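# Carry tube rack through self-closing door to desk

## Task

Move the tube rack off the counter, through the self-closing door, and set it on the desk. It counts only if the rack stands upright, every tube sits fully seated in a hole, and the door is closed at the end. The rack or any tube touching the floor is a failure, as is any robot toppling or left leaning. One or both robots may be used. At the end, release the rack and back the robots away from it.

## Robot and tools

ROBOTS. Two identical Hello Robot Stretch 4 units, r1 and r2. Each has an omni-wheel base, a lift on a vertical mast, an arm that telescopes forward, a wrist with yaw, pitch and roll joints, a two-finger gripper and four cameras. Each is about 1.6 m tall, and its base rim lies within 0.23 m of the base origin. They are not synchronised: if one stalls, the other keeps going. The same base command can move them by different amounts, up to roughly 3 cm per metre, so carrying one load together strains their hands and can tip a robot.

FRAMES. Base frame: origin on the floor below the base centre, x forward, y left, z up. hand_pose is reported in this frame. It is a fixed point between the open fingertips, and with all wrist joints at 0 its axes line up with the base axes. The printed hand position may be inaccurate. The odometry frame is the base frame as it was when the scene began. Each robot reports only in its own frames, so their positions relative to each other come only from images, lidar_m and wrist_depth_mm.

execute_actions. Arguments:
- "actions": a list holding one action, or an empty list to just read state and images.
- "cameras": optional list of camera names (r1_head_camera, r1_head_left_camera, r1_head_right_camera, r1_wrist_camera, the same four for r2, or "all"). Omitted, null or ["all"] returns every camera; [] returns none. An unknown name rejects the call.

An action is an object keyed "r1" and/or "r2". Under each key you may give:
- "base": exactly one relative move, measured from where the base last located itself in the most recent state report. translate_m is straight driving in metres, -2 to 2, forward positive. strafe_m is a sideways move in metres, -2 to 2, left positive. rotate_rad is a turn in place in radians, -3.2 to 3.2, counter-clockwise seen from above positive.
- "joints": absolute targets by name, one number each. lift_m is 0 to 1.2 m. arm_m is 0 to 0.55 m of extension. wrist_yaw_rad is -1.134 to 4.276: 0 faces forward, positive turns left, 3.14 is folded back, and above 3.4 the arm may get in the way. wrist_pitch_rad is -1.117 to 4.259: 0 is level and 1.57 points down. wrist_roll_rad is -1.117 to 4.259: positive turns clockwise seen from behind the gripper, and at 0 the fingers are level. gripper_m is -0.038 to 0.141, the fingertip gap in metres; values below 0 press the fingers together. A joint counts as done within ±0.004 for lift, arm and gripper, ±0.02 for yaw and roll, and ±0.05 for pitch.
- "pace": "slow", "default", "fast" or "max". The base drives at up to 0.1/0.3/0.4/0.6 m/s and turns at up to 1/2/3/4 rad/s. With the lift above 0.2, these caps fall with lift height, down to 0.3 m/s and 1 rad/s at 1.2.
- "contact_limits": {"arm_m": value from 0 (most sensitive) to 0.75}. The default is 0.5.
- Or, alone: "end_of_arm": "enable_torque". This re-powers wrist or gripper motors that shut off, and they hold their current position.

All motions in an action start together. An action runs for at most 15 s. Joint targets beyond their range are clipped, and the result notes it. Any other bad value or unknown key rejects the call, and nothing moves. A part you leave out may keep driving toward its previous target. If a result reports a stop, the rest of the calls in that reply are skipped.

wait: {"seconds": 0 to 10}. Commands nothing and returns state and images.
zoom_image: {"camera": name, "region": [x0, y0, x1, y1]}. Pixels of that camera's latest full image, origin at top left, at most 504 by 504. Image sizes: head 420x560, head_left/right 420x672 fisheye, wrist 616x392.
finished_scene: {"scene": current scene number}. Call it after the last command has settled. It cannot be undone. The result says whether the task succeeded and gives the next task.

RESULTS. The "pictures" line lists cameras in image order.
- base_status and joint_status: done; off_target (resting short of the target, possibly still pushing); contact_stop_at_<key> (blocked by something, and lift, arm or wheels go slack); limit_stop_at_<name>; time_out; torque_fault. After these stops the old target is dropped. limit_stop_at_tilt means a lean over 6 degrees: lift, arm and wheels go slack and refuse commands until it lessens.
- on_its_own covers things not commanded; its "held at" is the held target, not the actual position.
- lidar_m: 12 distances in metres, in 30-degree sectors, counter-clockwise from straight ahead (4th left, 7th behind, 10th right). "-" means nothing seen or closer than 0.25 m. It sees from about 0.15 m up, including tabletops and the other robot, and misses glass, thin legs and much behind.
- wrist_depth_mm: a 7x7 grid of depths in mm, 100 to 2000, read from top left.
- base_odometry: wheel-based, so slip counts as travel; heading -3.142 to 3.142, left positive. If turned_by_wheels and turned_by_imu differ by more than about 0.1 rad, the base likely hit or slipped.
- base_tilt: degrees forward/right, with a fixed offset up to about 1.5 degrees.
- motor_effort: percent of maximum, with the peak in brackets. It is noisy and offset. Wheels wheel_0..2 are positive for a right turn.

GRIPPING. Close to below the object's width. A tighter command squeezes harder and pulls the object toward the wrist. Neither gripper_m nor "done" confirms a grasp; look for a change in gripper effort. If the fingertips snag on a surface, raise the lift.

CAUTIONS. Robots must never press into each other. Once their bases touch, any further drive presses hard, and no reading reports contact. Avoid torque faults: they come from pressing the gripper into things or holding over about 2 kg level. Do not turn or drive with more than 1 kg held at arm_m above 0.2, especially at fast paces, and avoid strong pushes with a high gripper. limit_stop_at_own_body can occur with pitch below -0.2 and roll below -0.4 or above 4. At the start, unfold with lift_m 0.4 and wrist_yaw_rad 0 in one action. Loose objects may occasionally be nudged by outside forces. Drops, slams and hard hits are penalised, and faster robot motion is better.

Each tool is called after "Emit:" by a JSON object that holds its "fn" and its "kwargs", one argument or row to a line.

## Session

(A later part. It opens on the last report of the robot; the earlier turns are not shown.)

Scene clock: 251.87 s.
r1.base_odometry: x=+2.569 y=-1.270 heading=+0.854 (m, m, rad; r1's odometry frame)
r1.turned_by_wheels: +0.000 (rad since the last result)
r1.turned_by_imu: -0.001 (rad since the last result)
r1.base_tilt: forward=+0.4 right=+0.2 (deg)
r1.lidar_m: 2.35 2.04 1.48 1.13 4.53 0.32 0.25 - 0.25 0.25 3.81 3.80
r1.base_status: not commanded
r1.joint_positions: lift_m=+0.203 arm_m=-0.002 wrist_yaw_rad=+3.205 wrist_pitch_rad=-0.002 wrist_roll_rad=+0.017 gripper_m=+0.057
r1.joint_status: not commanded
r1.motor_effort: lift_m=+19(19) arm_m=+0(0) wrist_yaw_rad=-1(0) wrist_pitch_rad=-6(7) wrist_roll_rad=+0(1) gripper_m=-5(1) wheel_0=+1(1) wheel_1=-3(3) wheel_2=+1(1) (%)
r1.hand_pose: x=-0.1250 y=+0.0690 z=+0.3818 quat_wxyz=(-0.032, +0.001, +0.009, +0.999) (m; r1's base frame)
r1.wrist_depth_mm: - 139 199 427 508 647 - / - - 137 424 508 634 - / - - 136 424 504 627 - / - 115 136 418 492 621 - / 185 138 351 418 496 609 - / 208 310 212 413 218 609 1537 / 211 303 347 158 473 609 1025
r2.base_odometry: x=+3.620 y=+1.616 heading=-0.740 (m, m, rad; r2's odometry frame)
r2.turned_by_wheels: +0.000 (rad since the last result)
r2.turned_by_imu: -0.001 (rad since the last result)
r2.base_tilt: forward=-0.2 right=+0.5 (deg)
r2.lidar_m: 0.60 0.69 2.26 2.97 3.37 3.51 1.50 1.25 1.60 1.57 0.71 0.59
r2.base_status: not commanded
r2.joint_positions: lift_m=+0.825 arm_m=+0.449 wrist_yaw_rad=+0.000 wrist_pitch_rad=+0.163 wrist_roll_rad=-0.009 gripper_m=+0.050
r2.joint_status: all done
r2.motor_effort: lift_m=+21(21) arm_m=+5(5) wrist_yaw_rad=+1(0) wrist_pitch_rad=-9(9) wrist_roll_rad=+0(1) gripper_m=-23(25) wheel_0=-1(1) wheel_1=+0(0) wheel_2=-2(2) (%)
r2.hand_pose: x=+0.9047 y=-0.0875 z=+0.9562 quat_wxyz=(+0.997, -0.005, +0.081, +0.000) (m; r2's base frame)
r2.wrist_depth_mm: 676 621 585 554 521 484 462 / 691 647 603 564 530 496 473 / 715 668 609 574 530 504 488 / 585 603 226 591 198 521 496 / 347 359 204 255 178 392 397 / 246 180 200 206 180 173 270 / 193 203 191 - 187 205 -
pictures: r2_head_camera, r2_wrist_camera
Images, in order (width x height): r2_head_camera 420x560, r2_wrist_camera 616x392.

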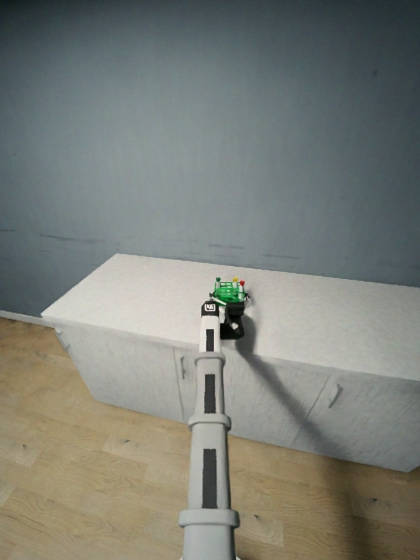

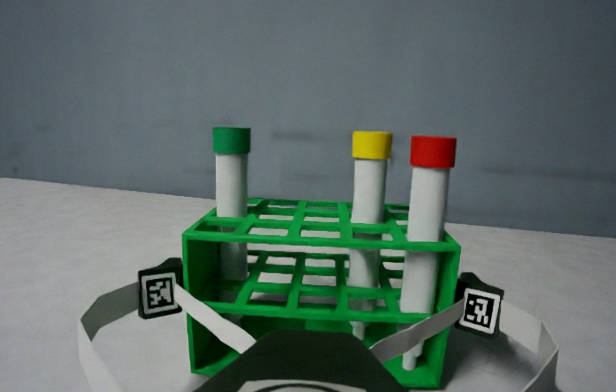

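Gripped. Lift it slightly and check.

Emit:
{"fn": "execute_actions", "kwargs": {
  "actions": [
    {"r2": {"joints": {"lift_m": 0.87, "gripper_m": 0.03}, "pace": "slow"}}
  ],
  "cameras": ["r2_wrist_camera", "r2_head_camera"]
}}

Scene clock: 256.27 s.
r1.base_odometry: x=+2.569 y=-1.270 heading=+0.854 (m, m, rad; r1's odometry frame)
r1.turned_by_wheels: +0.000 (rad since the last result)
r1.turned_by_imu: -0.002 (rad since the last result)
r1.base_tilt: forward=+0.4 right=+0.3 (deg)
r1.lidar_m: 2.37 2.06 1.48 1.11 4.52 0.31 0.25 - 0.25 0.25 3.82 3.83
r1.base_status: not commanded
r1.joint_positions: lift_m=+0.203 arm_m=-0.002 wrist_yaw_rad=+3.205 wrist_pitch_rad=-0.002 wrist_roll_rad=+0.017 gripper_m=+0.057
r1.joint_status: not commanded
r1.motor_effort: lift_m=+20(19) arm_m=-1(0) wrist_yaw_rad=+0(1) wrist_pitch_rad=-6(6) wrist_roll_rad=+1(1) gripper_m=-4(4) wheel_0=+2(1) wheel_1=-3(3) wheel_2=+1(1) (%)
r1.hand_pose: x=-0.1250 y=+0.0690 z=+0.3818 quat_wxyz=(-0.032, +0.001, +0.009, +0.999) (m; r1's base frame)
r1.wrist_depth_mm: - 139 198 424 517 647 - / - - 137 424 508 634 - / - - 136 418 504 627 - / - 115 136 415 496 627 - / 185 138 351 415 496 615 - / 208 310 213 413 220 609 1576 / 210 304 343 159 477 609 1042
r2.base_odometry: x=+3.620 y=+1.616 heading=-0.740 (m, m, rad; r2's odometry frame)
r2.turned_by_wheels: +0.000 (rad since the last result)
r2.turned_by_imu: -0.002 (rad since the last result)
r2.base_tilt: forward=-0.2 right=+0.4 (deg)
r2.lidar_m: 0.60 0.67 2.28 2.95 3.35 3.52 1.46 1.27 1.61 1.59 0.74 0.59
r2.base_status: not commanded
r2.joint_positions: lift_m=+0.870 arm_m=+0.449 wrist_yaw_rad=+0.000 wrist_pitch_rad=+0.163 wrist_roll_rad=-0.009 gripper_m=+0.031
r2.joint_status: all done
r2.motor_effort: lift_m=+22(24) arm_m=+5(5) wrist_yaw_rad=+2(3) wrist_pitch_rad=-10(10) wrist_roll_rad=-1(1) gripper_m=-25(24) wheel_0=-1(1) wheel_1=+0(0) wheel_2=-2(2) (%)
r2.hand_pose: x=+0.9047 y=-0.0875 z=+1.0011 quat_wxyz=(+0.997, -0.005, +0.081, +0.000) (m; r2's base frame)
r2.wrist_depth_mm: 661 634 585 544 517 488 466 / 699 647 603 564 530 500 473 / 723 668 609 580 525 508 488 / 723 683 627 597 193 521 496 / 466 484 201 220 185 484 508 / 329 177 198 195 176 169 375 / 257 271 184 - 162 272 -
pictures: r2_head_camera, r2_wrist_camera
Images, in order (width x height): r2_head_camera 420x560, r2_wrist_camera 616x392.

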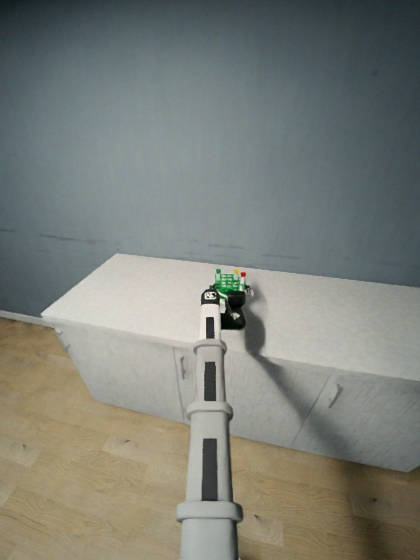

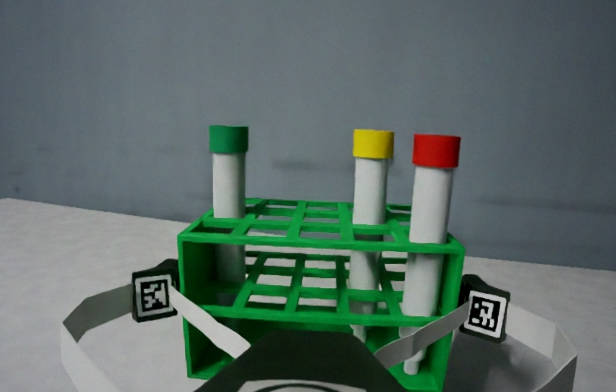

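Emit:
{"fn": "execute_actions", "kwargs": {
  "actions": [
    {"r2": {"base": {"rotate_rad": -0.23}, "joints": {"arm_m": 0.0}}}
  ],
  "cameras": []
}}

Emit:
{"fn": "execute_actions", "kwargs": {
  "actions": [
    {"r2": {"base": {"translate_m": -2.0}, "pace": "fast"}}
  ],
  "cameras": ["r2_wrist_camera", "r2_head_camera"]
}}

Scene clock: 279.73 s.
r1.base_odometry: x=+2.569 y=-1.270 heading=+0.854 (m, m, rad; r1's odometry frame)
r1.turned_by_wheels: +0.000 (rad since the last result)
r1.turned_by_imu: -0.002 (rad since the last result)
r1.base_tilt: forward=+0.4 right=+0.3 (deg)
r1.lidar_m: 2.38 2.04 1.48 1.14 4.53 0.36 0.25 - 0.25 0.25 3.81 3.83
r1.base_status: not commanded
r1.joint_positions: lift_m=+0.203 arm_m=-0.002 wrist_yaw_rad=+3.205 wrist_pitch_rad=-0.002 wrist_roll_rad=+0.017 gripper_m=+0.057
r1.joint_status: not commanded
r1.motor_effort: lift_m=+19(19) arm_m=-1(1) wrist_yaw_rad=-1(2) wrist_pitch_rad=-6(7) wrist_roll_rad=+1(0) gripper_m=-3(4) wheel_0=+1(1) wheel_1=-3(3) wheel_2=+1(1) (%)
r1.hand_pose: x=-0.1250 y=+0.0690 z=+0.3818 quat_wxyz=(-0.032, +0.001, +0.009, +0.999) (m; r1's base frame)
r1.wrist_depth_mm: - 139 200 424 512 640 - / - - 137 424 508 634 - / - - 136 421 504 627 - / - 115 136 418 500 621 - / 185 138 349 415 492 615 - / 208 310 213 413 218 609 1576 / 210 303 345 158 477 609 1042
r2.base_odometry: x=+3.620 y=+1.616 heading=-0.971 (m, m, rad; r2's odometry frame)
r2.turned_by_wheels: -0.230 (rad since the last result)
r2.turned_by_imu: -0.230 (rad since the last result)
r2.base_tilt: forward=-0.2 right=+0.4 (deg)
r2.lidar_m: 0.39 0.61 0.88 2.97 3.08 3.66 3.58 1.27 1.65 1.58 0.92 0.41
r2.base_status: done
r2.joint_positions: lift_m=+0.870 arm_m=+0.002 wrist_yaw_rad=+0.000 wrist_pitch_rad=+0.163 wrist_roll_rad=-0.009 gripper_m=+0.031
r2.joint_status: all done
r2.motor_effort: lift_m=+22(22) arm_m=-4(4) wrist_yaw_rad=+1(2) wrist_pitch_rad=-11(11) wrist_roll_rad=-1(0) gripper_m=-26(26) wheel_0=+0(4) wheel_1=+0(6) wheel_2=-1(6) (%)
r2.hand_pose: x=+0.4572 y=-0.0874 z=+1.0010 quat_wxyz=(+0.997, -0.005, +0.082, +0.000) (m; r2's base frame)
r2.wrist_depth_mm: 991 960 976 976 946 931 931 / 1008 1008 991 976 976 960 946 / 1042 1025 1008 1008 991 991 991 / 798 820 741 891 193 960 1008 / 473 492 201 220 184 488 535 / 427 177 197 195 177 168 397 / 459 462 185 - 163 439 -
pictures: none
No camera images: the call's "cameras" was empty. Leave "cameras" out to get every camera's image.

Scene clock: 286.23 s.
r1.base_odometry: x=+2.569 y=-1.270 heading=+0.854 (m, m, rad; r1's odometry frame)
r1.turned_by_wheels: +0.000 (rad since the last result)
r1.turned_by_imu: -0.002 (rad since the last result)
r1.base_tilt: forward=+0.5 right=+0.3 (deg)
r1.lidar_m: 0.85 2.07 1.49 1.12 4.51 0.35 0.25 - 0.25 0.25 3.79 0.71
r1.base_status: not commanded
r1.joint_positions: lift_m=+0.203 arm_m=-0.002 wrist_yaw_rad=+3.205 wrist_pitch_rad=-0.002 wrist_roll_rad=+0.017 gripper_m=+0.057
r1.joint_status: not commanded
r1.motor_effort: lift_m=+20(19) arm_m=+0(1) wrist_yaw_rad=-2(0) wrist_pitch_rad=-7(6) wrist_roll_rad=+0(0) gripper_m=-6(5) wheel_0=+1(1) wheel_1=-3(3) wheel_2=+1(1) (%)
r1.hand_pose: x=-0.1250 y=+0.0690 z=+0.3818 quat_wxyz=(-0.032, +0.001, +0.009, +0.999) (m; r1's base frame)
r1.wrist_depth_mm: - 139 199 427 508 647 - / - - 137 424 508 634 - / - - 136 421 504 627 - / - 114 136 418 500 621 - / 184 138 349 413 496 615 - / 208 310 212 413 219 615 1537 / 211 304 345 158 480 615 1025
r2.base_odometry: x=+2.491 y=+3.266 heading=-0.970 (m, m, rad; r2's odometry frame)
r2.turned_by_wheels: +0.000 (rad since the last result)
r2.turned_by_imu: +0.001 (rad since the last result)
r2.base_tilt: forward=-0.2 right=+0.4 (deg)
r2.lidar_m: 0.38 2.66 3.08 2.90 2.19 1.56 1.48 1.55 1.76 1.66 0.83 0.38
r2.base_status: done
r2.joint_positions: lift_m=+0.870 arm_m=+0.002 wrist_yaw_rad=+0.000 wrist_pitch_rad=+0.163 wrist_roll_rad=-0.009 gripper_m=+0.031
r2.joint_status: not commanded
r2.motor_effort: lift_m=+21(22) arm_m=-4(4) wrist_yaw_rad=-1(0) wrist_pitch_rad=-11(11) wrist_roll_rad=-1(1) gripper_m=-25(26) wheel_0=+1(6) wheel_1=+1(5) wheel_2=+0(9) (%)
r2.hand_pose: x=+0.4572 y=-0.0874 z=+1.0011 quat_wxyz=(+0.997, -0.005, +0.082, +0.000) (m; r2's base frame)
r2.wrist_depth_mm: - - - - - - - / - - - - - - - / - - - - - - - / - - 221 - 193 - - / - - 201 220 185 - - / - 177 198 195 177 168 - / 1576 1661 185 - 163 1708 -
pictures: r2_head_camera, r2_wrist_camera
Images, in order (width x height): r2_head_camera 420x560, r2_wrist_camera 616x392.

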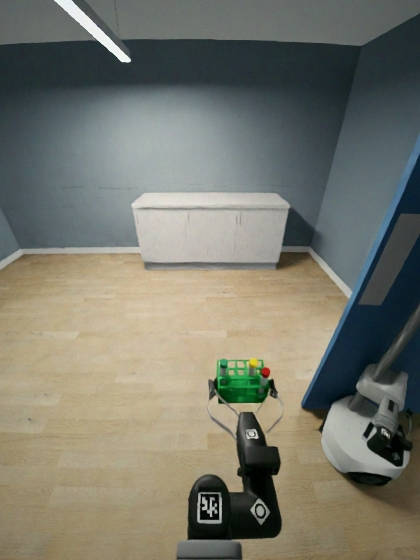

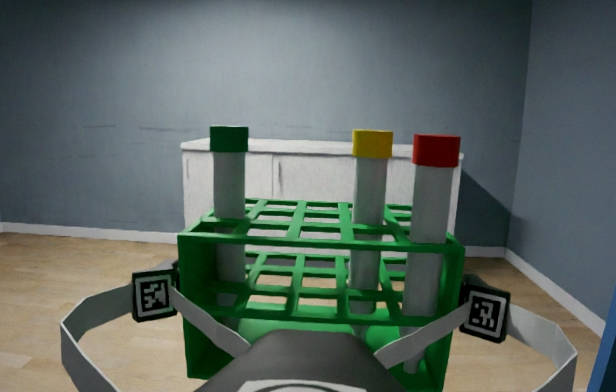

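Emit:
{"fn": "execute_actions", "kwargs": {
  "actions": [
    {"r2": {"base": {"translate_m": -0.27}}}
  ],
  "cameras": []
}}

Emit:
{"fn": "execute_actions", "kwargs": {
  "actions": [
    {"r2": {"base": {"rotate_rad": -1.32}, "pace": "slow"}}
  ],
  "cameras": ["r2_head_left_camera", "r2_head_camera"]
}}

Scene clock: 293.27 s.
r1.base_odometry: x=+2.569 y=-1.270 heading=+0.854 (m, m, rad; r1's odometry frame)
r1.turned_by_wheels: +0.000 (rad since the last result)
r1.turned_by_imu: -0.002 (rad since the last result)
r1.base_tilt: forward=+0.4 right=+0.3 (deg)
r1.lidar_m: 0.82 2.05 1.47 1.11 4.53 0.35 0.25 - 0.25 0.26 3.82 0.81
r1.base_status: not commanded
r1.joint_positions: lift_m=+0.203 arm_m=-0.002 wrist_yaw_rad=+3.205 wrist_pitch_rad=-0.002 wrist_roll_rad=+0.017 gripper_m=+0.057
r1.joint_status: not commanded
r1.motor_effort: lift_m=+19(19) arm_m=+0(0) wrist_yaw_rad=-1(1) wrist_pitch_rad=-6(5) wrist_roll_rad=+0(1) gripper_m=-2(1) wheel_0=+1(1) wheel_1=-3(3) wheel_2=+1(1) (%)
r1.hand_pose: x=-0.1250 y=+0.0690 z=+0.3818 quat_wxyz=(-0.032, +0.001, +0.009, +0.999) (m; r1's base frame)
r1.wrist_depth_mm: - 139 199 427 508 640 - / - - 137 424 508 640 - / - - 136 421 504 621 - / - 115 136 418 500 621 - / 185 138 351 415 492 615 - / 208 310 212 413 218 615 1537 / 211 304 345 158 480 615 1025
r2.base_odometry: x=+2.338 y=+3.489 heading=-0.971 (m, m, rad; r2's odometry frame)
r2.turned_by_wheels: +0.000 (rad since the last result)
r2.turned_by_imu: -0.002 (rad since the last result)
r2.base_tilt: forward=-0.2 right=+0.5 (deg)
r2.lidar_m: 0.40 2.98 3.07 2.91 1.80 1.29 1.16 1.25 1.74 1.67 1.00 0.42
r2.base_status: done
r2.joint_positions: lift_m=+0.870 arm_m=+0.002 wrist_yaw_rad=+0.000 wrist_pitch_rad=+0.163 wrist_roll_rad=-0.009 gripper_m=+0.031
r2.joint_status: not commanded
r2.motor_effort: lift_m=+21(21) arm_m=-4(4) wrist_yaw_rad=+0(0) wrist_pitch_rad=-11(11) wrist_roll_rad=-1(1) gripper_m=-27(26) wheel_0=-1(5) wheel_1=-1(3) wheel_2=+0(10) (%)
r2.hand_pose: x=+0.4572 y=-0.0874 z=+1.0011 quat_wxyz=(+0.997, -0.005, +0.082, +0.000) (m; r2's base frame)
r2.wrist_depth_mm: - - - - - - - / - - - - - - - / - - - - - - - / - - 221 - 192 - - / - - 201 220 185 - 891 / - 177 197 195 177 168 891 / 1576 1661 184 - 163 1708 -
pictures: none
No camera images: the call's "cameras" was empty. Leave "cameras" out to get every camera's image.

Scene clock: 295.87 s.
r1.base_odometry: x=+2.569 y=-1.270 heading=+0.854 (m, m, rad; r1's odometry frame)
r1.turned_by_wheels: +0.000 (rad since the last result)
r1.turned_by_imu: -0.001 (rad since the last result)
r1.base_tilt: forward=+0.4 right=+0.3 (deg)
r1.lidar_m: 0.86 0.91 1.46 1.13 4.52 0.34 0.25 - 0.25 0.25 3.79 3.84
r1.base_status: not commanded
r1.joint_positions: lift_m=+0.203 arm_m=-0.002 wrist_yaw_rad=+3.205 wrist_pitch_rad=-0.002 wrist_roll_rad=+0.017 gripper_m=+0.057
r1.joint_status: not commanded
r1.motor_effort: lift_m=+19(19) arm_m=+0(1) wrist_yaw_rad=-1(1) wrist_pitch_rad=-6(5) wrist_roll_rad=+0(1) gripper_m=-2(3) wheel_0=+1(1) wheel_1=-3(3) wheel_2=+1(1) (%)
r1.hand_pose: x=-0.1250 y=+0.0690 z=+0.3818 quat_wxyz=(-0.032, +0.001, +0.009, +0.999) (m; r1's base frame)
r1.wrist_depth_mm: - 139 199 424 508 647 - / - - 137 424 508 640 - / - - 136 421 500 627 - / - 115 136 418 496 621 - / 184 138 353 413 496 621 - / 208 310 213 413 219 609 1537 / 211 303 347 158 473 609 1042
r2.base_odometry: x=+2.338 y=+3.489 heading=-2.290 (m, m, rad; r2's odometry frame)
r2.turned_by_wheels: -1.320 (rad since the last result)
r2.turned_by_imu: -1.307 (rad since the last result)
r2.base_tilt: forward=-0.2 right=+0.4 (deg)
r2.lidar_m: 0.37 1.01 1.25 2.87 3.46 2.92 2.67 1.47 1.22 1.21 1.36 0.40
r2.base_status: done
r2.joint_positions: lift_m=+0.870 arm_m=+0.002 wrist_yaw_rad=+0.000 wrist_pitch_rad=+0.163 wrist_roll_rad=-0.009 gripper_m=+0.031
r2.joint_status: not commanded
r2.motor_effort: lift_m=+21(21) arm_m=-4(4) wrist_yaw_rad=+0(0) wrist_pitch_rad=-11(11) wrist_roll_rad=-2(1) gripper_m=-27(26) wheel_0=+1(5) wheel_1=+1(6) wheel_2=+0(5) (%)
r2.hand_pose: x=+0.4572 y=-0.0874 z=+1.0011 quat_wxyz=(+0.997, -0.005, +0.082, +0.000) (m; r2's base frame)
r2.wrist_depth_mm: 1098 1336 - - - 1205 1160 / 1098 1366 - - - 1255 1182 / 1118 1430 - - 1308 1281 1255 / 1138 1430 1808 - 193 1308 1229 / 1138 1366 201 220 185 1336 1308 / 991 176 198 195 176 168 1308 / 904 1499 184 - 163 1464 -
pictures: r2_head_camera, r2_head_left_camera
Images, in order (width x height): r2_head_camera 420x560, r2_head_left_camera 420x672.

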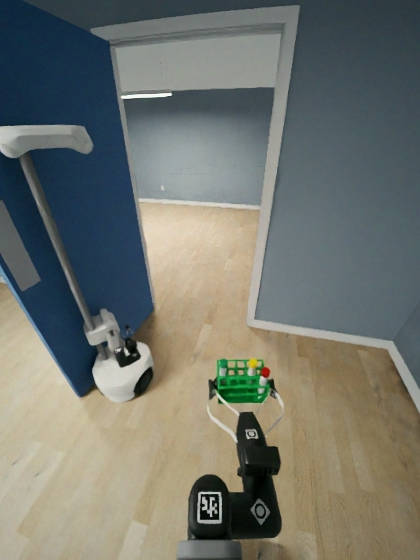

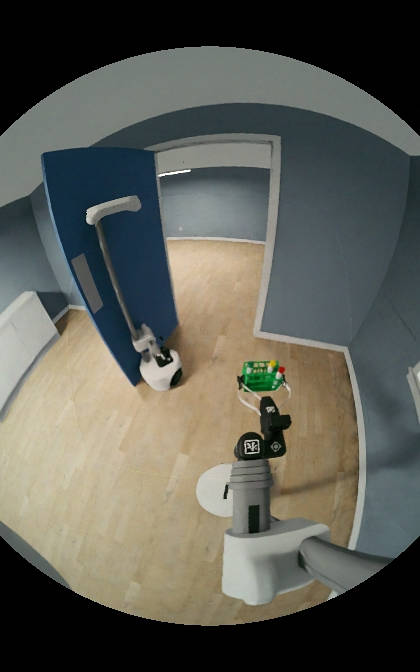

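Emit:
{"fn": "execute_actions", "kwargs": {
  "actions": [
    {"r2": {"base": {"translate_m": 1.2}}}
  ],
  "cameras": ["r2_head_left_camera", "r2_head_camera"]
}}

Scene clock: 305.00 s.
r1.base_odometry: x=+2.569 y=-1.270 heading=+0.854 (m, m, rad; r1's odometry frame)
r1.turned_by_wheels: +0.000 (rad since the last result)
r1.turned_by_imu: -0.003 (rad since the last result)
r1.base_tilt: forward=+0.4 right=+0.3 (deg)
r1.lidar_m: 2.39 2.03 0.43 0.47 4.53 0.33 0.25 - 0.25 0.25 3.82 3.82
r1.base_status: not commanded
r1.joint_positions: lift_m=+0.203 arm_m=-0.002 wrist_yaw_rad=+3.205 wrist_pitch_rad=-0.002 wrist_roll_rad=+0.017 gripper_m=+0.057
r1.joint_status: not commanded
r1.motor_effort: lift_m=+19(19) arm_m=+0(0) wrist_yaw_rad=-1(1) wrist_pitch_rad=-7(6) wrist_roll_rad=+0(0) gripper_m=-5(2) wheel_0=+1(1) wheel_1=-2(3) wheel_2=+1(1) (%)
r1.hand_pose: x=-0.1250 y=+0.0690 z=+0.3818 quat_wxyz=(-0.032, +0.001, +0.009, +0.999) (m; r1's base frame)
r1.wrist_depth_mm: - 139 198 427 512 647 - / - - 137 421 508 640 - / - - 136 421 500 627 - / - 115 136 418 496 627 - / 185 138 351 415 492 615 - / 208 310 213 413 218 609 1576 / 211 304 345 158 477 609 1025
r2.base_odometry: x=+1.548 y=+2.586 heading=-2.290 (m, m, rad; r2's odometry frame)
r2.turned_by_wheels: +0.000 (rad since the last result)
r2.turned_by_imu: -0.006 (rad since the last result)
r2.base_tilt: forward=-0.3 right=+0.4 (deg)
r2.lidar_m: 0.39 0.86 0.73 0.43 0.43 4.08 3.32 1.73 1.48 1.09 0.60 0.42
r2.base_status: done
r2.joint_positions: lift_m=+0.870 arm_m=+0.002 wrist_yaw_rad=+0.000 wrist_pitch_rad=+0.163 wrist_roll_rad=-0.009 gripper_m=+0.031
r2.joint_status: not commanded
r2.motor_effort: lift_m=+21(21) arm_m=-4(4) wrist_yaw_rad=-1(0) wrist_pitch_rad=-11(11) wrist_roll_rad=-2(2) gripper_m=-26(26) wheel_0=+0(7) wheel_1=+0(2) wheel_2=+0(9) (%)
r2.hand_pose: x=+0.4572 y=-0.0874 z=+1.0011 quat_wxyz=(+0.997, -0.005, +0.082, +0.000) (m; r2's base frame)
r2.wrist_depth_mm: - - - - - - - / - - - - - - - / - - - - - - - / - - - - 193 - - / - - 200 220 184 - - / - 177 198 194 176 168 - / 1576 1661 184 - 163 1708 -
pictures: r2_head_camera, r2_head_left_camera
Images, in order (width x height): r2_head_camera 420x560, r2_head_left_camera 420x672.

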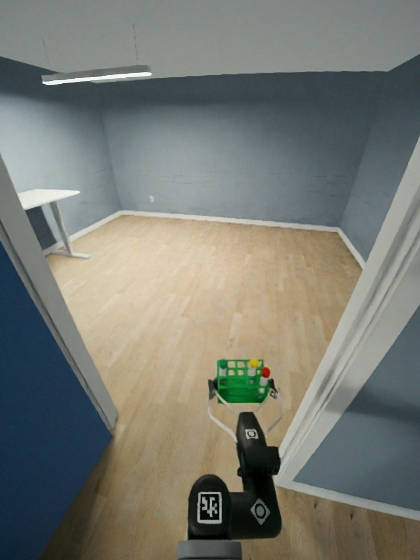

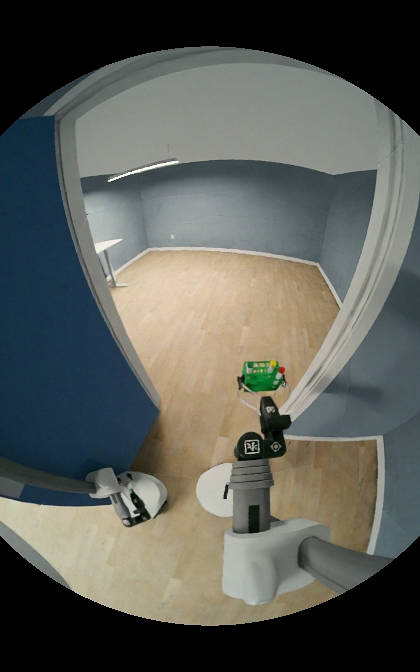

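Emit:
{"fn": "execute_actions", "kwargs": {
  "actions": [
    {"r2": {"base": {"translate_m": 1.55}, "pace": "fast"}, "r1": {"base": {"rotate_rad": -0.8}, "pace": "slow"}}
  ],
  "cameras": ["r1_head_right_camera", "r2_head_camera"]
}}

Emit:
{"fn": "execute_actions", "kwargs": {
  "actions": [
    {"r2": {"base": {"rotate_rad": 1.32}, "pace": "slow"}, "r1": {"base": {"strafe_m": 0.4}, "pace": "default"}}
  ],
  "cameras": ["r1_head_right_camera", "r2_head_camera"]
}}

Scene clock: 327.93 s.
r1.base_odometry: x=+2.569 y=-1.270 heading=+0.054 (m, m, rad; r1's odometry frame)
r1.turned_by_wheels: -0.800 (rad since the last result)
r1.turned_by_imu: -0.817 (rad since the last result)
r1.base_tilt: forward=+0.4 right=+0.3 (deg)
r1.lidar_m: 3.82 2.91 2.16 2.08 1.13 1.19 0.58 0.28 0.25 - 0.25 3.83
r1.base_status: done
r1.joint_positions: lift_m=+0.203 arm_m=-0.002 wrist_yaw_rad=+3.205 wrist_pitch_rad=-0.002 wrist_roll_rad=+0.017 gripper_m=+0.057
r1.joint_status: not commanded
r1.motor_effort: lift_m=+19(19) arm_m=-1(0) wrist_yaw_rad=+0(1) wrist_pitch_rad=-6(5) wrist_roll_rad=+0(1) gripper_m=-1(1) wheel_0=+4(7) wheel_1=-5(5) wheel_2=+3(7) (%)
r1.hand_pose: x=-0.1250 y=+0.0690 z=+0.3818 quat_wxyz=(-0.032, +0.001, +0.009, +0.999) (m; r1's base frame)
r1.wrist_depth_mm: - 139 198 - - - - / - - 137 - - - - / - - 136 - - - - / - 115 136 - - - - / 184 138 691 - - - - / 208 469 212 1618 219 1618 1576 / 210 439 676 159 960 1025 1025
r2.base_odometry: x=+0.526 y=+1.421 heading=-2.290 (m, m, rad; r2's odometry frame)
r2.turned_by_wheels: +0.000 (rad since the last result)
r2.turned_by_imu: -0.010 (rad since the last result)
r2.base_tilt: forward=-0.2 right=+0.3 (deg)
r2.lidar_m: 0.41 3.42 2.10 1.84 1.02 0.96 1.84 1.01 1.67 1.84 2.10 0.41
r2.base_status: done
r2.joint_positions: lift_m=+0.870 arm_m=+0.002 wrist_yaw_rad=+0.000 wrist_pitch_rad=+0.163 wrist_roll_rad=-0.009 gripper_m=+0.031
r2.joint_status: not commanded
r2.motor_effort: lift_m=+21(21) arm_m=-4(4) wrist_yaw_rad=+0(1) wrist_pitch_rad=-11(11) wrist_roll_rad=+0(2) gripper_m=-27(27) wheel_0=+0(7) wheel_1=+0(9) wheel_2=-1(9) (%)
r2.hand_pose: x=+0.4572 y=-0.0874 z=+1.0011 quat_wxyz=(+0.997, -0.005, +0.082, +0.000) (m; r2's base frame)
r2.wrist_depth_mm: - - - - - - - / - - - - - - - / - - - - - - - / - - 221 - 193 - - / - - 201 220 185 - - / - 177 198 194 176 168 - / 1576 1661 185 - 163 1661 -
pictures: r1_head_right_camera, r2_head_camera
Images, in order (width x height): r1_head_right_camera 420x672, r2_head_camera 420x560.

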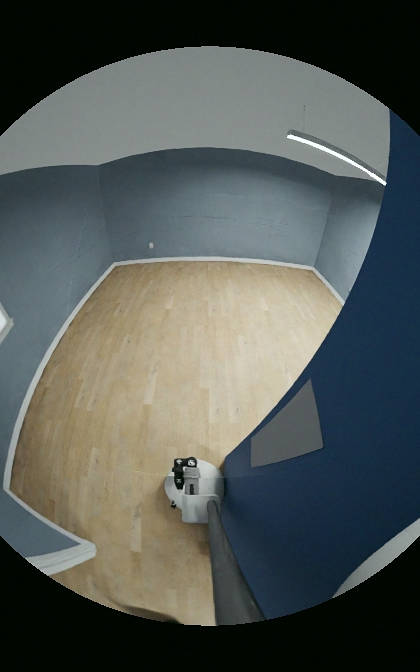

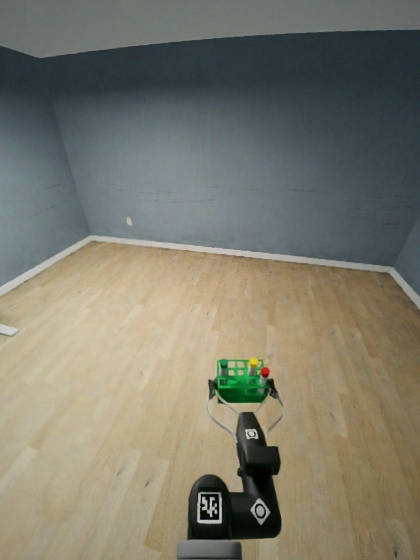

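Scene clock: 330.60 s.
r1.base_odometry: x=+2.547 y=-0.870 heading=+0.054 (m, m, rad; r1's odometry frame)
r1.turned_by_wheels: +0.000 (rad since the last result)
r1.turned_by_imu: -0.002 (rad since the last result)
r1.base_tilt: forward=+0.4 right=+0.2 (deg)
r1.lidar_m: 3.82 2.35 1.73 1.68 1.06 0.86 1.56 0.55 0.25 0.25 2.71 3.97
r1.base_status: done
r1.joint_positions: lift_m=+0.203 arm_m=-0.002 wrist_yaw_rad=+3.205 wrist_pitch_rad=-0.002 wrist_roll_rad=+0.017 gripper_m=+0.057
r1.joint_status: not commanded
r1.motor_effort: lift_m=+19(19) arm_m=-1(1) wrist_yaw_rad=-1(1) wrist_pitch_rad=-6(7) wrist_roll_rad=+1(1) gripper_m=-3(4) wheel_0=+8(11) wheel_1=-3(9) wheel_2=-2(3) (%)
r1.hand_pose: x=-0.1250 y=+0.0690 z=+0.3818 quat_wxyz=(-0.032, +0.001, +0.009, +0.999) (m; r1's base frame)
r1.wrist_depth_mm: - 139 199 - - 854 842 / - - 137 - - 866 842 / - - 136 - - 866 842 / - 114 136 - - 878 842 / 184 138 - - - 878 842 / 208 1618 213 1618 219 866 831 / 211 1025 904 158 960 831 809
r2.base_odometry: x=+0.526 y=+1.421 heading=-0.971 (m, m, rad; r2's odometry frame)
r2.turned_by_wheels: +1.320 (rad since the last result)
r2.turned_by_imu: +1.305 (rad since the last result)
r2.base_tilt: forward=-0.2 right=+0.4 (deg)
r2.lidar_m: 0.41 1.22 0.96 1.16 1.04 1.21 1.83 1.88 2.57 3.10 3.23 0.42
r2.base_status: done
r2.joint_positions: lift_m=+0.870 arm_m=+0.002 wrist_yaw_rad=+0.000 wrist_pitch_rad=+0.163 wrist_roll_rad=-0.009 gripper_m=+0.031
r2.joint_status: not commanded
r2.motor_effort: lift_m=+21(21) arm_m=-4(4) wrist_yaw_rad=-1(0) wrist_pitch_rad=-11(11) wrist_roll_rad=-1(2) gripper_m=-27(27) wheel_0=-1(4) wheel_1=-1(4) wheel_2=+0(6) (%)
r2.hand_pose: x=+0.4572 y=-0.0874 z=+1.0011 quat_wxyz=(+0.997, -0.005, +0.082, +0.000) (m; r2's base frame)
r2.wrist_depth_mm: 1281 1756 - - - - - / 1255 1808 - - - - - / 1281 1863 - - - - - / 1308 1921 222 - 193 - - / 1308 1808 200 220 185 - - / 1229 177 198 195 177 168 - / 1255 1618 185 - 163 1661 -
pictures: r1_head_right_camera, r2_head_camera
Images, in order (width x height): r1_head_right_camera 420x672, r2_head_camera 420x560.

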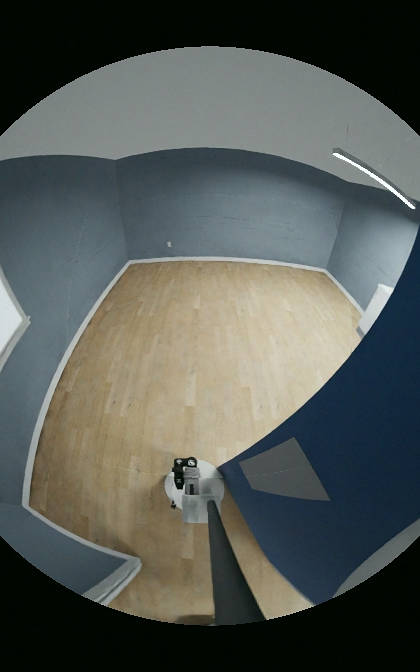

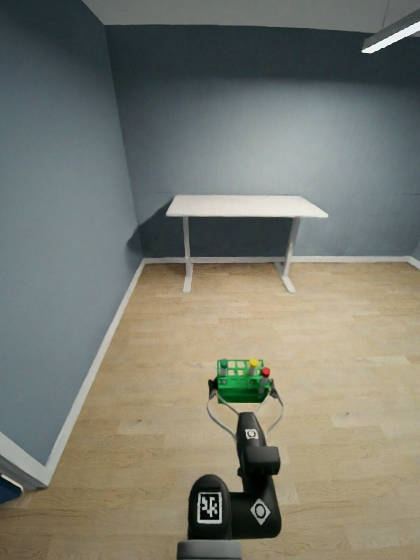

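Emit:
{"fn": "execute_actions", "kwargs": {
  "actions": [
    {"r2": {"base": {"translate_m": 1.6}, "pace": "fast"}, "r1": {"base": {"translate_m": -0.7}, "pace": "default"}}
  ],
  "cameras": ["r1_head_right_camera", "r2_head_camera", "r2_wrist_camera"]
}}

Scene clock: 344.37 s.
r1.base_odometry: x=+1.847 y=-0.908 heading=+0.054 (m, m, rad; r1's odometry frame)
r1.turned_by_wheels: +0.000 (rad since the last result)
r1.turned_by_imu: -0.005 (rad since the last result)
r1.base_tilt: forward=+0.4 right=+0.3 (deg)
r1.lidar_m: 0.25 0.29 1.78 0.43 0.43 2.49 - 4.24 0.55 0.25 0.25 -
r1.base_status: done
r1.joint_positions: lift_m=+0.203 arm_m=-0.002 wrist_yaw_rad=+3.205 wrist_pitch_rad=-0.002 wrist_roll_rad=+0.017 gripper_m=+0.057
r1.joint_status: not commanded
r1.motor_effort: lift_m=+20(19) arm_m=+0(1) wrist_yaw_rad=+0(1) wrist_pitch_rad=-6(7) wrist_roll_rad=+0(0) gripper_m=-3(3) wheel_0=+18(19) wheel_1=-3(7) wheel_2=-12(12) (%)
r1.hand_pose: x=-0.1250 y=+0.0690 z=+0.3818 quat_wxyz=(-0.032, +0.001, +0.009, +0.999) (m; r1's base frame)
r1.wrist_depth_mm: - 139 199 - - - - / - - 137 - - - - / - - 136 - - - - / - 114 136 - - - - / 185 138 - - - - - / 208 1618 213 1661 220 1618 1537 / 211 1025 891 158 960 1008 1025
r2.base_odometry: x=+1.430 y=+0.100 heading=-0.971 (m, m, rad; r2's odometry frame)
r2.turned_by_wheels: +0.000 (rad since the last result)
r2.turned_by_imu: -0.008 (rad since the last result)
r2.base_tilt: forward=-0.2 right=+0.4 (deg)
r2.lidar_m: 0.41 0.51 0.97 0.88 0.92 1.26 3.34 3.55 3.26 3.10 0.74 0.41
r2.base_status: done
r2.joint_positions: lift_m=+0.870 arm_m=+0.002 wrist_yaw_rad=+0.000 wrist_pitch_rad=+0.163 wrist_roll_rad=-0.009 gripper_m=+0.031
r2.joint_status: not commanded
r2.motor_effort: lift_m=+21(21) arm_m=-4(4) wrist_yaw_rad=+1(1) wrist_pitch_rad=-11(11) wrist_roll_rad=-2(2) gripper_m=-27(26) wheel_0=+0(6) wheel_1=-1(4) wheel_2=+1(12) (%)
r2.hand_pose: x=+0.4572 y=-0.0874 z=+1.0011 quat_wxyz=(+0.997, -0.005, +0.082, +0.000) (m; r2's base frame)
r2.wrist_depth_mm: 1042 1008 991 991 1008 976 976 / 1042 1060 1042 1042 1025 1008 991 / 1098 1078 1078 1060 1042 1025 1042 / 621 640 574 691 193 741 768 / 368 377 201 220 185 382 418 / 320 177 197 195 177 169 298 / 1229 1025 185 - 163 1182 -
pictures: r1_head_right_camera, r2_head_camera, r2_wrist_camera
Images, in order (width x height): r1_head_right_camera 420x672, r2_head_camera 420x560, r2_wrist_camera 616x392.

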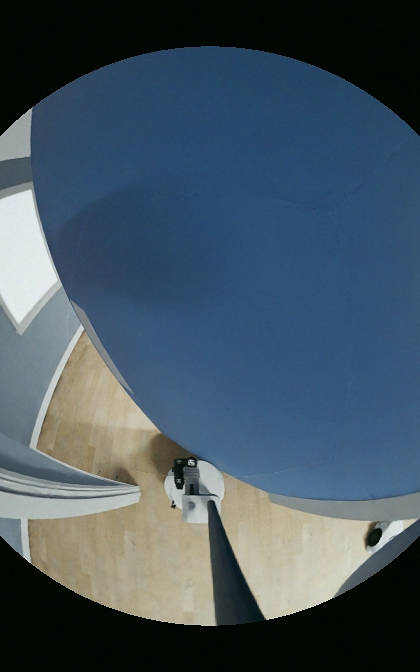

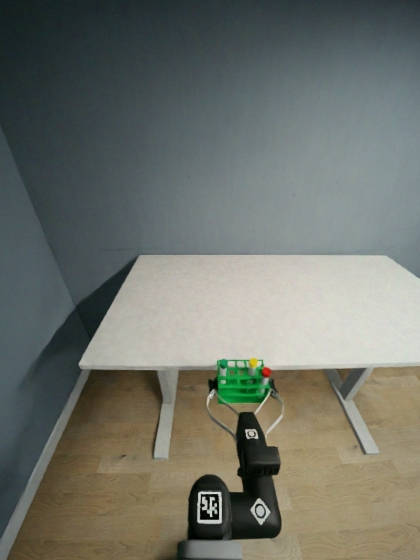

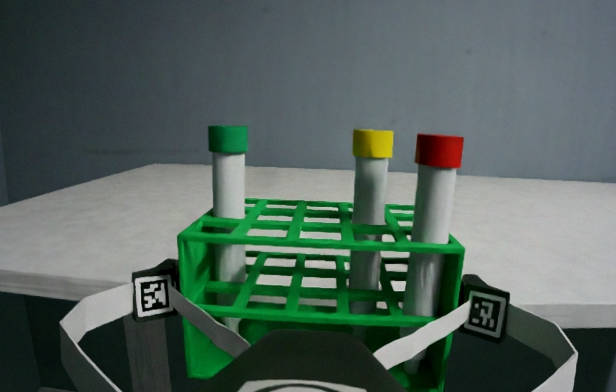

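Emit:
{"fn": "execute_actions", "kwargs": {
  "actions": [
    {"r2": {"joints": {"lift_m": 0.91}}, "r1": {"base": {"translate_m": -0.2}, "pace": "slow"}}
  ],
  "cameras": []
}}

Emit:
{"fn": "execute_actions", "kwargs": {
  "actions": [
    {"r2": {"joints": {"arm_m": 0.3}}, "r1": {"base": {"translate_m": -0.3}, "pace": "slow"}}
  ],
  "cameras": []
}}

Emit:
{"fn": "execute_actions", "kwargs": {
  "actions": [
    {"r2": {"joints": {"lift_m": 0.866}, "pace": "slow"}, "r1": {"base": {"translate_m": -0.3}, "pace": "default"}}
  ],
  "cameras": ["r1_head_camera", "r2_head_camera", "r2_wrist_camera"]
}}

Scene clock: 358.13 s.
r1.base_odometry: x=+1.647 y=-0.919 heading=+0.055 (m, m, rad; r1's odometry frame)
r1.turned_by_wheels: +0.000 (rad since the last result)
r1.turned_by_imu: -0.004 (rad since the last result)
r1.base_tilt: forward=+0.4 right=+0.2 (deg)
r1.lidar_m: 0.25 0.25 0.38 0.42 1.79 2.53 4.15 4.18 1.74 0.42 0.25 0.25
r1.base_status: done
r1.joint_positions: lift_m=+0.203 arm_m=-0.002 wrist_yaw_rad=+3.205 wrist_pitch_rad=-0.002 wrist_roll_rad=+0.017 gripper_m=+0.057
r1.joint_status: not commanded
r1.motor_effort: lift_m=+19(19) arm_m=-1(1) wrist_yaw_rad=-1(1) wrist_pitch_rad=-7(6) wrist_roll_rad=+0(1) gripper_m=-5(6) wheel_0=+15(21) wheel_1=+2(5) wheel_2=-11(11) (%)
r1.hand_pose: x=-0.1250 y=+0.0690 z=+0.3818 quat_wxyz=(-0.032, +0.001, +0.009, +0.999) (m; r1's base frame)
r1.wrist_depth_mm: - 139 200 - - - - / - - 137 - - - - / - - 136 - - - - / - 115 136 - - - - / 185 138 - - - - - / 208 1618 213 1618 219 1618 1537 / 211 1008 891 158 946 991 1025
r2.base_odometry: x=+1.430 y=+0.100 heading=-0.971 (m, m, rad; r2's odometry frame)
r2.turned_by_wheels: +0.000 (rad since the last result)
r2.turned_by_imu: -0.005 (rad since the last result)
r2.base_tilt: forward=-0.2 right=+0.5 (deg)
r2.lidar_m: 0.40 0.53 0.95 0.88 0.93 1.27 3.37 3.54 3.23 3.06 0.73 0.45
r2.base_status: not commanded
r2.joint_positions: lift_m=+0.910 arm_m=+0.002 wrist_yaw_rad=+0.000 wrist_pitch_rad=+0.163 wrist_roll_rad=-0.009 gripper_m=+0.031
r2.joint_status: all done
r2.motor_effort: lift_m=+22(23) arm_m=-4(4) wrist_yaw_rad=+1(0) wrist_pitch_rad=-11(11) wrist_roll_rad=-2(1) gripper_m=-26(27) wheel_0=-1(1) wheel_1=-1(1) wheel_2=+1(1) (%)
r2.hand_pose: x=+0.4572 y=-0.0874 z=+1.0411 quat_wxyz=(+0.997, -0.005, +0.082, +0.000) (m; r2's base frame)
r2.wrist_depth_mm: 1042 1008 1025 1008 991 976 976 / 1042 1060 1042 1025 1008 1008 1008 / 1078 1078 1042 1078 1042 1042 1025 / 1118 831 741 891 193 946 991 / 473 488 201 220 185 488 535 / 332 177 197 195 177 168 377 / 1255 759 185 - 163 307 -
pictures: none
No camera images: the call's "cameras" was empty. Leave "cameras" out to get every camera's image.

Scene clock: 362.43 s.
r1.base_odometry: x=+1.348 y=-0.935 heading=+0.055 (m, m, rad; r1's odometry frame)
r1.turned_by_wheels: +0.000 (rad since the last result)
r1.turned_by_imu: -0.001 (rad since the last result)
r1.base_tilt: forward=+0.5 right=+0.3 (deg)
r1.lidar_m: 0.34 0.39 0.50 1.26 1.80 2.51 3.80 3.89 1.62 1.08 0.51 0.36
r1.base_status: done
r1.joint_positions: lift_m=+0.203 arm_m=-0.002 wrist_yaw_rad=+3.205 wrist_pitch_rad=-0.002 wrist_roll_rad=+0.017 gripper_m=+0.057
r1.joint_status: not commanded
r1.motor_effort: lift_m=+19(19) arm_m=+0(0) wrist_yaw_rad=-1(1) wrist_pitch_rad=-6(6) wrist_roll_rad=+1(1) gripper_m=-3(3) wheel_0=+0(15) wheel_1=+0(4) wheel_2=+1(10) (%)
r1.hand_pose: x=-0.1250 y=+0.0690 z=+0.3818 quat_wxyz=(-0.032, +0.001, +0.009, +0.999) (m; r1's base frame)
r1.wrist_depth_mm: - 139 199 - - - - / - - 137 - - - - / - - 136 - - - - / - 115 137 - - - - / 185 138 - - - - - / 208 1661 213 1618 218 1576 1537 / 211 1042 891 158 960 1008 1025
r2.base_odometry: x=+1.430 y=+0.100 heading=-0.971 (m, m, rad; r2's odometry frame)
r2.turned_by_wheels: +0.000 (rad since the last result)
r2.turned_by_imu: -0.002 (rad since the last result)
r2.base_tilt: forward=-0.2 right=+0.4 (deg)
r2.lidar_m: 0.51 0.54 0.95 0.88 0.93 1.28 1.63 3.56 3.24 3.08 0.76 0.55
r2.base_status: not commanded
r2.joint_positions: lift_m=+0.910 arm_m=+0.299 wrist_yaw_rad=+0.000 wrist_pitch_rad=+0.163 wrist_roll_rad=-0.009 gripper_m=+0.031
r2.joint_status: all done
r2.motor_effort: lift_m=+22(22) arm_m=+4(5) wrist_yaw_rad=+0(2) wrist_pitch_rad=-10(10) wrist_roll_rad=+0(2) gripper_m=-27(26) wheel_0=-1(1) wheel_1=-1(1) wheel_2=+1(2) (%)
r2.hand_pose: x=+0.7548 y=-0.0874 z=+1.0411 quat_wxyz=(+0.997, -0.005, +0.081, +0.000) (m; r2's base frame)
r2.wrist_depth_mm: 732 741 723 723 707 715 699 / 768 759 750 741 741 723 715 / 788 778 768 768 741 741 750 / 798 798 732 778 193 778 759 / 466 480 200 220 185 484 525 / 329 177 198 195 177 168 373 / 258 270 185 - 162 273 -
pictures: none
No camera images: the call's "cameras" was empty. Leave "cameras" out to get every camera's image.

Scene clock: 364.90 s.
r1.base_odometry: x=+1.048 y=-0.952 heading=+0.055 (m, m, rad; r1's odometry frame)
r1.turned_by_wheels: +0.000 (rad since the last result)
r1.turned_by_imu: -0.001 (rad since the last result)
r1.base_tilt: forward=+0.5 right=+0.3 (deg)
r1.lidar_m: 0.64 0.69 0.85 1.70 1.81 2.51 3.48 3.57 1.58 1.54 0.81 0.69
r1.base_status: done
r1.joint_positions: lift_m=+0.203 arm_m=-0.002 wrist_yaw_rad=+3.205 wrist_pitch_rad=-0.002 wrist_roll_rad=+0.017 gripper_m=+0.057
r1.joint_status: not commanded
r1.motor_effort: lift_m=+19(20) arm_m=-1(1) wrist_yaw_rad=+0(1) wrist_pitch_rad=-7(6) wrist_roll_rad=+0(1) gripper_m=+0(3) wheel_0=+0(9) wheel_1=-1(5) wheel_2=-1(7) (%)
r1.hand_pose: x=-0.1250 y=+0.0690 z=+0.3818 quat_wxyz=(-0.032, +0.001, +0.009, +0.999) (m; r1's base frame)
r1.wrist_depth_mm: - 139 198 - - - - / - - 137 - - - - / - - 136 - - - - / - 114 136 - - - - / 185 138 - - - - - / 208 1618 213 1661 218 1576 1576 / 210 1025 904 158 946 1008 1042
r2.base_odometry: x=+1.430 y=+0.100 heading=-0.971 (m, m, rad; r2's odometry frame)
r2.turned_by_wheels: +0.000 (rad since the last result)
r2.turned_by_imu: -0.001 (rad since the last result)
r2.base_tilt: forward=-0.2 right=+0.4 (deg)
r2.lidar_m: 0.49 0.50 0.94 0.90 0.93 1.25 1.56 3.57 3.23 3.06 0.76 0.51
r2.base_status: not commanded
r2.joint_positions: lift_m=+0.866 arm_m=+0.299 wrist_yaw_rad=+0.000 wrist_pitch_rad=+0.163 wrist_roll_rad=-0.009 gripper_m=+0.031
r2.joint_status: all done
r2.motor_effort: lift_m=+16(20) arm_m=+4(4) wrist_yaw_rad=-1(1) wrist_pitch_rad=-10(10) wrist_roll_rad=+0(2) gripper_m=-27(27) wheel_0=-1(0) wheel_1=-1(1) wheel_2=+2(2) (%)
r2.hand_pose: x=+0.7548 y=-0.0874 z=+0.9976 quat_wxyz=(+0.997, -0.005, +0.081, +0.000) (m; r2's base frame)
r2.wrist_depth_mm: 750 732 723 715 715 707 699 / 759 759 741 741 732 723 723 / 788 768 768 759 750 750 750 / 591 615 554 661 193 707 759 / 351 366 200 220 185 366 402 / 247 177 198 194 176 168 272 / 195 205 185 - 163 206 -
pictures: r1_head_camera, r2_head_camera, r2_wrist_camera
Images, in order (width x height): r1_head_camera 420x560, r2_head_camera 420x560, r2_wrist_camera 616x392.

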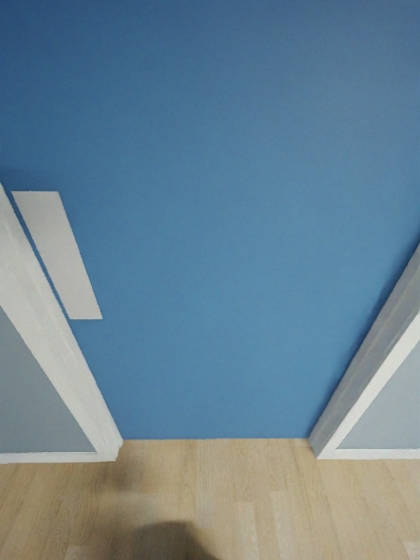

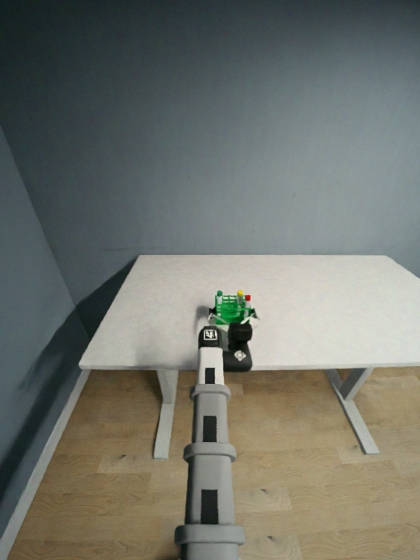

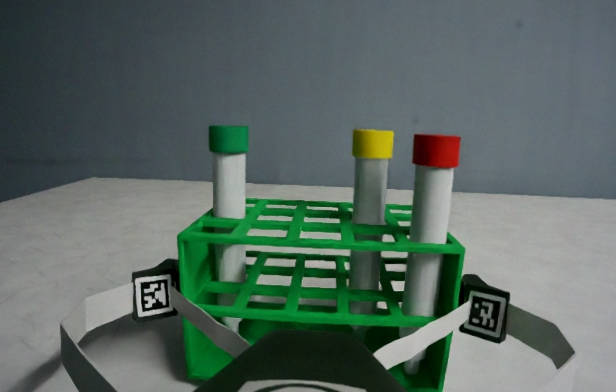

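Emit:
{"fn": "execute_actions", "kwargs": {
  "actions": [
    {"r2": {"joints": {"gripper_m": 0.14, "lift_m": 0.863}, "pace": "slow"}}
  ],
  "cameras": ["r2_wrist_camera"]
}}

Emit:
{"fn": "execute_actions", "kwargs": {
  "actions": [
    {"r2": {"joints": {"arm_m": 0.0, "lift_m": 0.88}}}
  ],
  "cameras": ["r2_wrist_camera", "r2_head_camera"]
}}

Scene clock: 375.00 s.
r1.base_odometry: x=+1.048 y=-0.952 heading=+0.055 (m, m, rad; r1's odometry frame)
r1.turned_by_wheels: +0.000 (rad since the last result)
r1.turned_by_imu: -0.003 (rad since the last result)
r1.base_tilt: forward=+0.4 right=+0.3 (deg)
r1.lidar_m: 0.65 0.70 0.85 1.71 1.82 2.53 3.47 3.53 1.59 1.53 0.79 0.68
r1.base_status: not commanded
r1.joint_positions: lift_m=+0.203 arm_m=-0.002 wrist_yaw_rad=+3.205 wrist_pitch_rad=-0.002 wrist_roll_rad=+0.017 gripper_m=+0.057
r1.joint_status: not commanded
r1.motor_effort: lift_m=+19(19) arm_m=-1(1) wrist_yaw_rad=+0(1) wrist_pitch_rad=-6(6) wrist_roll_rad=+0(0) gripper_m=-1(4) wheel_0=+0(0) wheel_1=-1(1) wheel_2=-1(1) (%)
r1.hand_pose: x=-0.1250 y=+0.0690 z=+0.3818 quat_wxyz=(-0.032, +0.001, +0.009, +0.999) (m; r1's base frame)
r1.wrist_depth_mm: - 139 200 - - - - / - - 137 - - - - / - - 136 - - - - / - 115 136 - - - - / 184 138 - - - - - / 208 1618 213 1661 219 1576 1576 / 210 1042 891 158 960 1008 1025
r2.base_odometry: x=+1.430 y=+0.100 heading=-0.971 (m, m, rad; r2's odometry frame)
r2.turned_by_wheels: +0.000 (rad since the last result)
r2.turned_by_imu: -0.003 (rad since the last result)
r2.base_tilt: forward=-0.1 right=+0.4 (deg)
r2.lidar_m: 0.51 0.51 0.93 0.88 0.94 1.26 1.53 3.58 3.24 3.07 0.73 0.53
r2.base_status: not commanded
r2.joint_positions: lift_m=+0.863 arm_m=+0.299 wrist_yaw_rad=+0.000 wrist_pitch_rad=+0.162 wrist_roll_rad=-0.009 gripper_m=+0.140
r2.joint_status: all done
r2.motor_effort: lift_m=+16(15) arm_m=+4(4) wrist_yaw_rad=+0(1) wrist_pitch_rad=-6(10) wrist_roll_rad=+0(1) gripper_m=+0(27) wheel_0=-1(1) wheel_1=-1(1) wheel_2=+1(1) (%)
r2.hand_pose: x=+0.7549 y=-0.0874 z=+0.9950 quat_wxyz=(+0.997, -0.005, +0.081, +0.000) (m; r2's base frame)
r2.wrist_depth_mm: 741 732 741 723 715 707 699 / 759 750 741 741 732 732 723 / 778 768 768 768 750 750 732 / 591 609 544 654 221 707 759 / 347 359 225 249 206 392 394 / 246 238 229 200 201 215 268 / 198 196 208 - 207 204 -
pictures: r2_wrist_camera
Images, in order (width x height): r2_wrist_camera 616x392.

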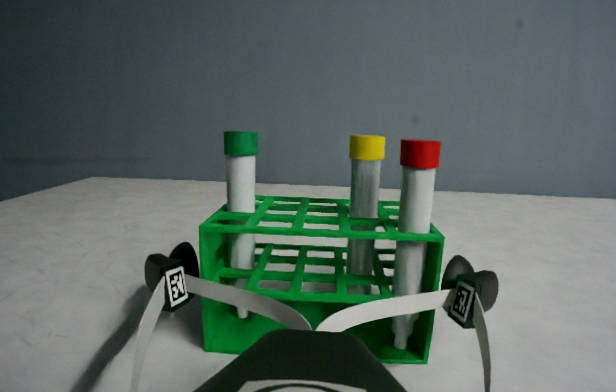

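Scene clock: 377.00 s.
r1.base_odometry: x=+1.048 y=-0.952 heading=+0.055 (m, m, rad; r1's odometry frame)
r1.turned_by_wheels: +0.000 (rad since the last result)
r1.turned_by_imu: -0.001 (rad since the last result)
r1.base_tilt: forward=+0.4 right=+0.3 (deg)
r1.lidar_m: 0.65 0.68 0.88 1.72 1.85 2.53 3.47 3.57 1.56 1.52 0.81 0.66
r1.base_status: not commanded
r1.joint_positions: lift_m=+0.203 arm_m=-0.002 wrist_yaw_rad=+3.205 wrist_pitch_rad=-0.002 wrist_roll_rad=+0.017 gripper_m=+0.057
r1.joint_status: not commanded
r1.motor_effort: lift_m=+20(20) arm_m=+0(1) wrist_yaw_rad=+0(1) wrist_pitch_rad=-7(6) wrist_roll_rad=+0(1) gripper_m=-2(1) wheel_0=+0(0) wheel_1=-1(1) wheel_2=+0(1) (%)
r1.hand_pose: x=-0.1250 y=+0.0690 z=+0.3818 quat_wxyz=(-0.032, +0.001, +0.009, +0.999) (m; r1's base frame)
r1.wrist_depth_mm: - 139 199 - - - - / - - 137 - - - - / - - 136 - - - - / - 114 136 - - - - / 184 138 - - - - - / 208 1618 213 1618 218 1576 1576 / 211 1025 904 158 946 1008 1025
r2.base_odometry: x=+1.430 y=+0.100 heading=-0.971 (m, m, rad; r2's odometry frame)
r2.turned_by_wheels: +0.000 (rad since the last result)
r2.turned_by_imu: -0.001 (rad since the last result)
r2.base_tilt: forward=-0.2 right=+0.4 (deg)
r2.lidar_m: 0.50 0.53 0.93 0.90 0.93 1.24 1.53 3.59 3.26 3.07 0.75 0.50
r2.base_status: not commanded
r2.joint_positions: lift_m=+0.880 arm_m=+0.002 wrist_yaw_rad=+0.000 wrist_pitch_rad=+0.162 wrist_roll_rad=-0.009 gripper_m=+0.140
r2.joint_status: all done
r2.motor_effort: lift_m=+21(22) arm_m=-4(4) wrist_yaw_rad=+2(2) wrist_pitch_rad=-8(8) wrist_roll_rad=-2(2) gripper_m=+0(1) wheel_0=-1(1) wheel_1=-1(1) wheel_2=+1(2) (%)
r2.hand_pose: x=+0.4573 y=-0.0874 z=+1.0114 quat_wxyz=(+0.997, -0.005, +0.081, +0.000) (m; r2's base frame)
r2.wrist_depth_mm: 1025 1008 1042 1008 991 976 976 / 1042 1042 1042 1025 1025 1025 1008 / 1078 1060 1078 1042 1042 1025 1042 / 1098 691 723 535 676 809 842 / 397 413 424 433 442 445 445 / 322 315 310 306 303 214 306 / 1255 1205 1205 - 1182 1182 1160
pictures: r2_head_camera, r2_wrist_camera
Images, in order (width x height): r2_head_camera 420x560, r2_wrist_camera 616x392.

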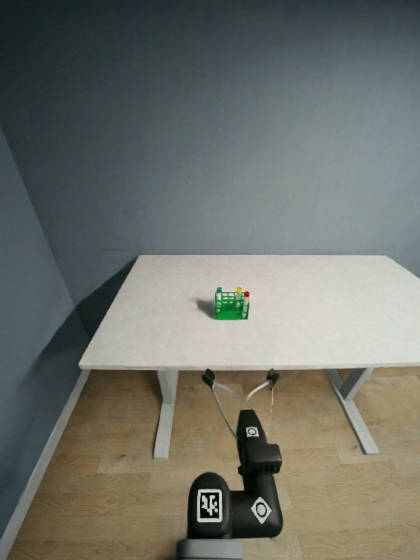

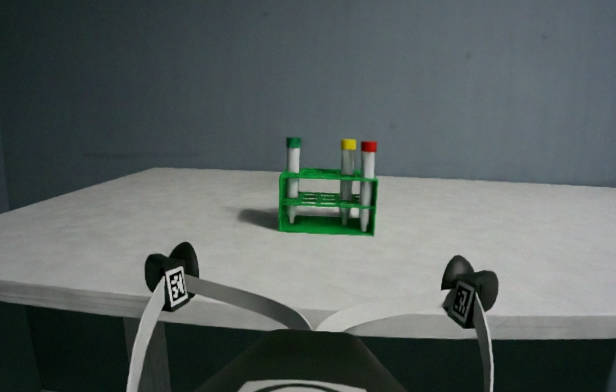

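Emit:
{"fn": "zoom_image", "kwargs": {
  "camera": "r2_wrist_camera",
  "region": [250, 125, 410, 245]
}}

Region (250, 125, 410, 245) of r2_wrist_camera's 616x392 image, scaled by 3.150; it fills the top 378 rows of this view, and the rest is white.

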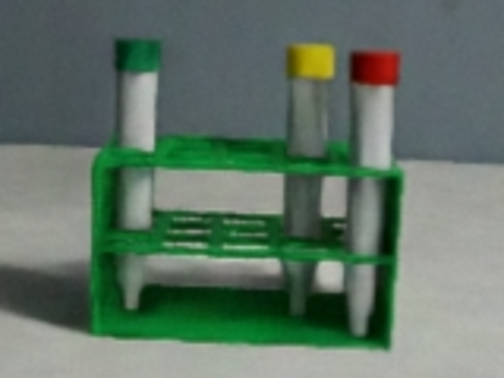

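All tubes are seated, the door is shut, and the gripper is clear.

Emit:
{"fn": "finished_scene", "kwargs": {
  "scene": 1
}}

The scene is finished: the task was done.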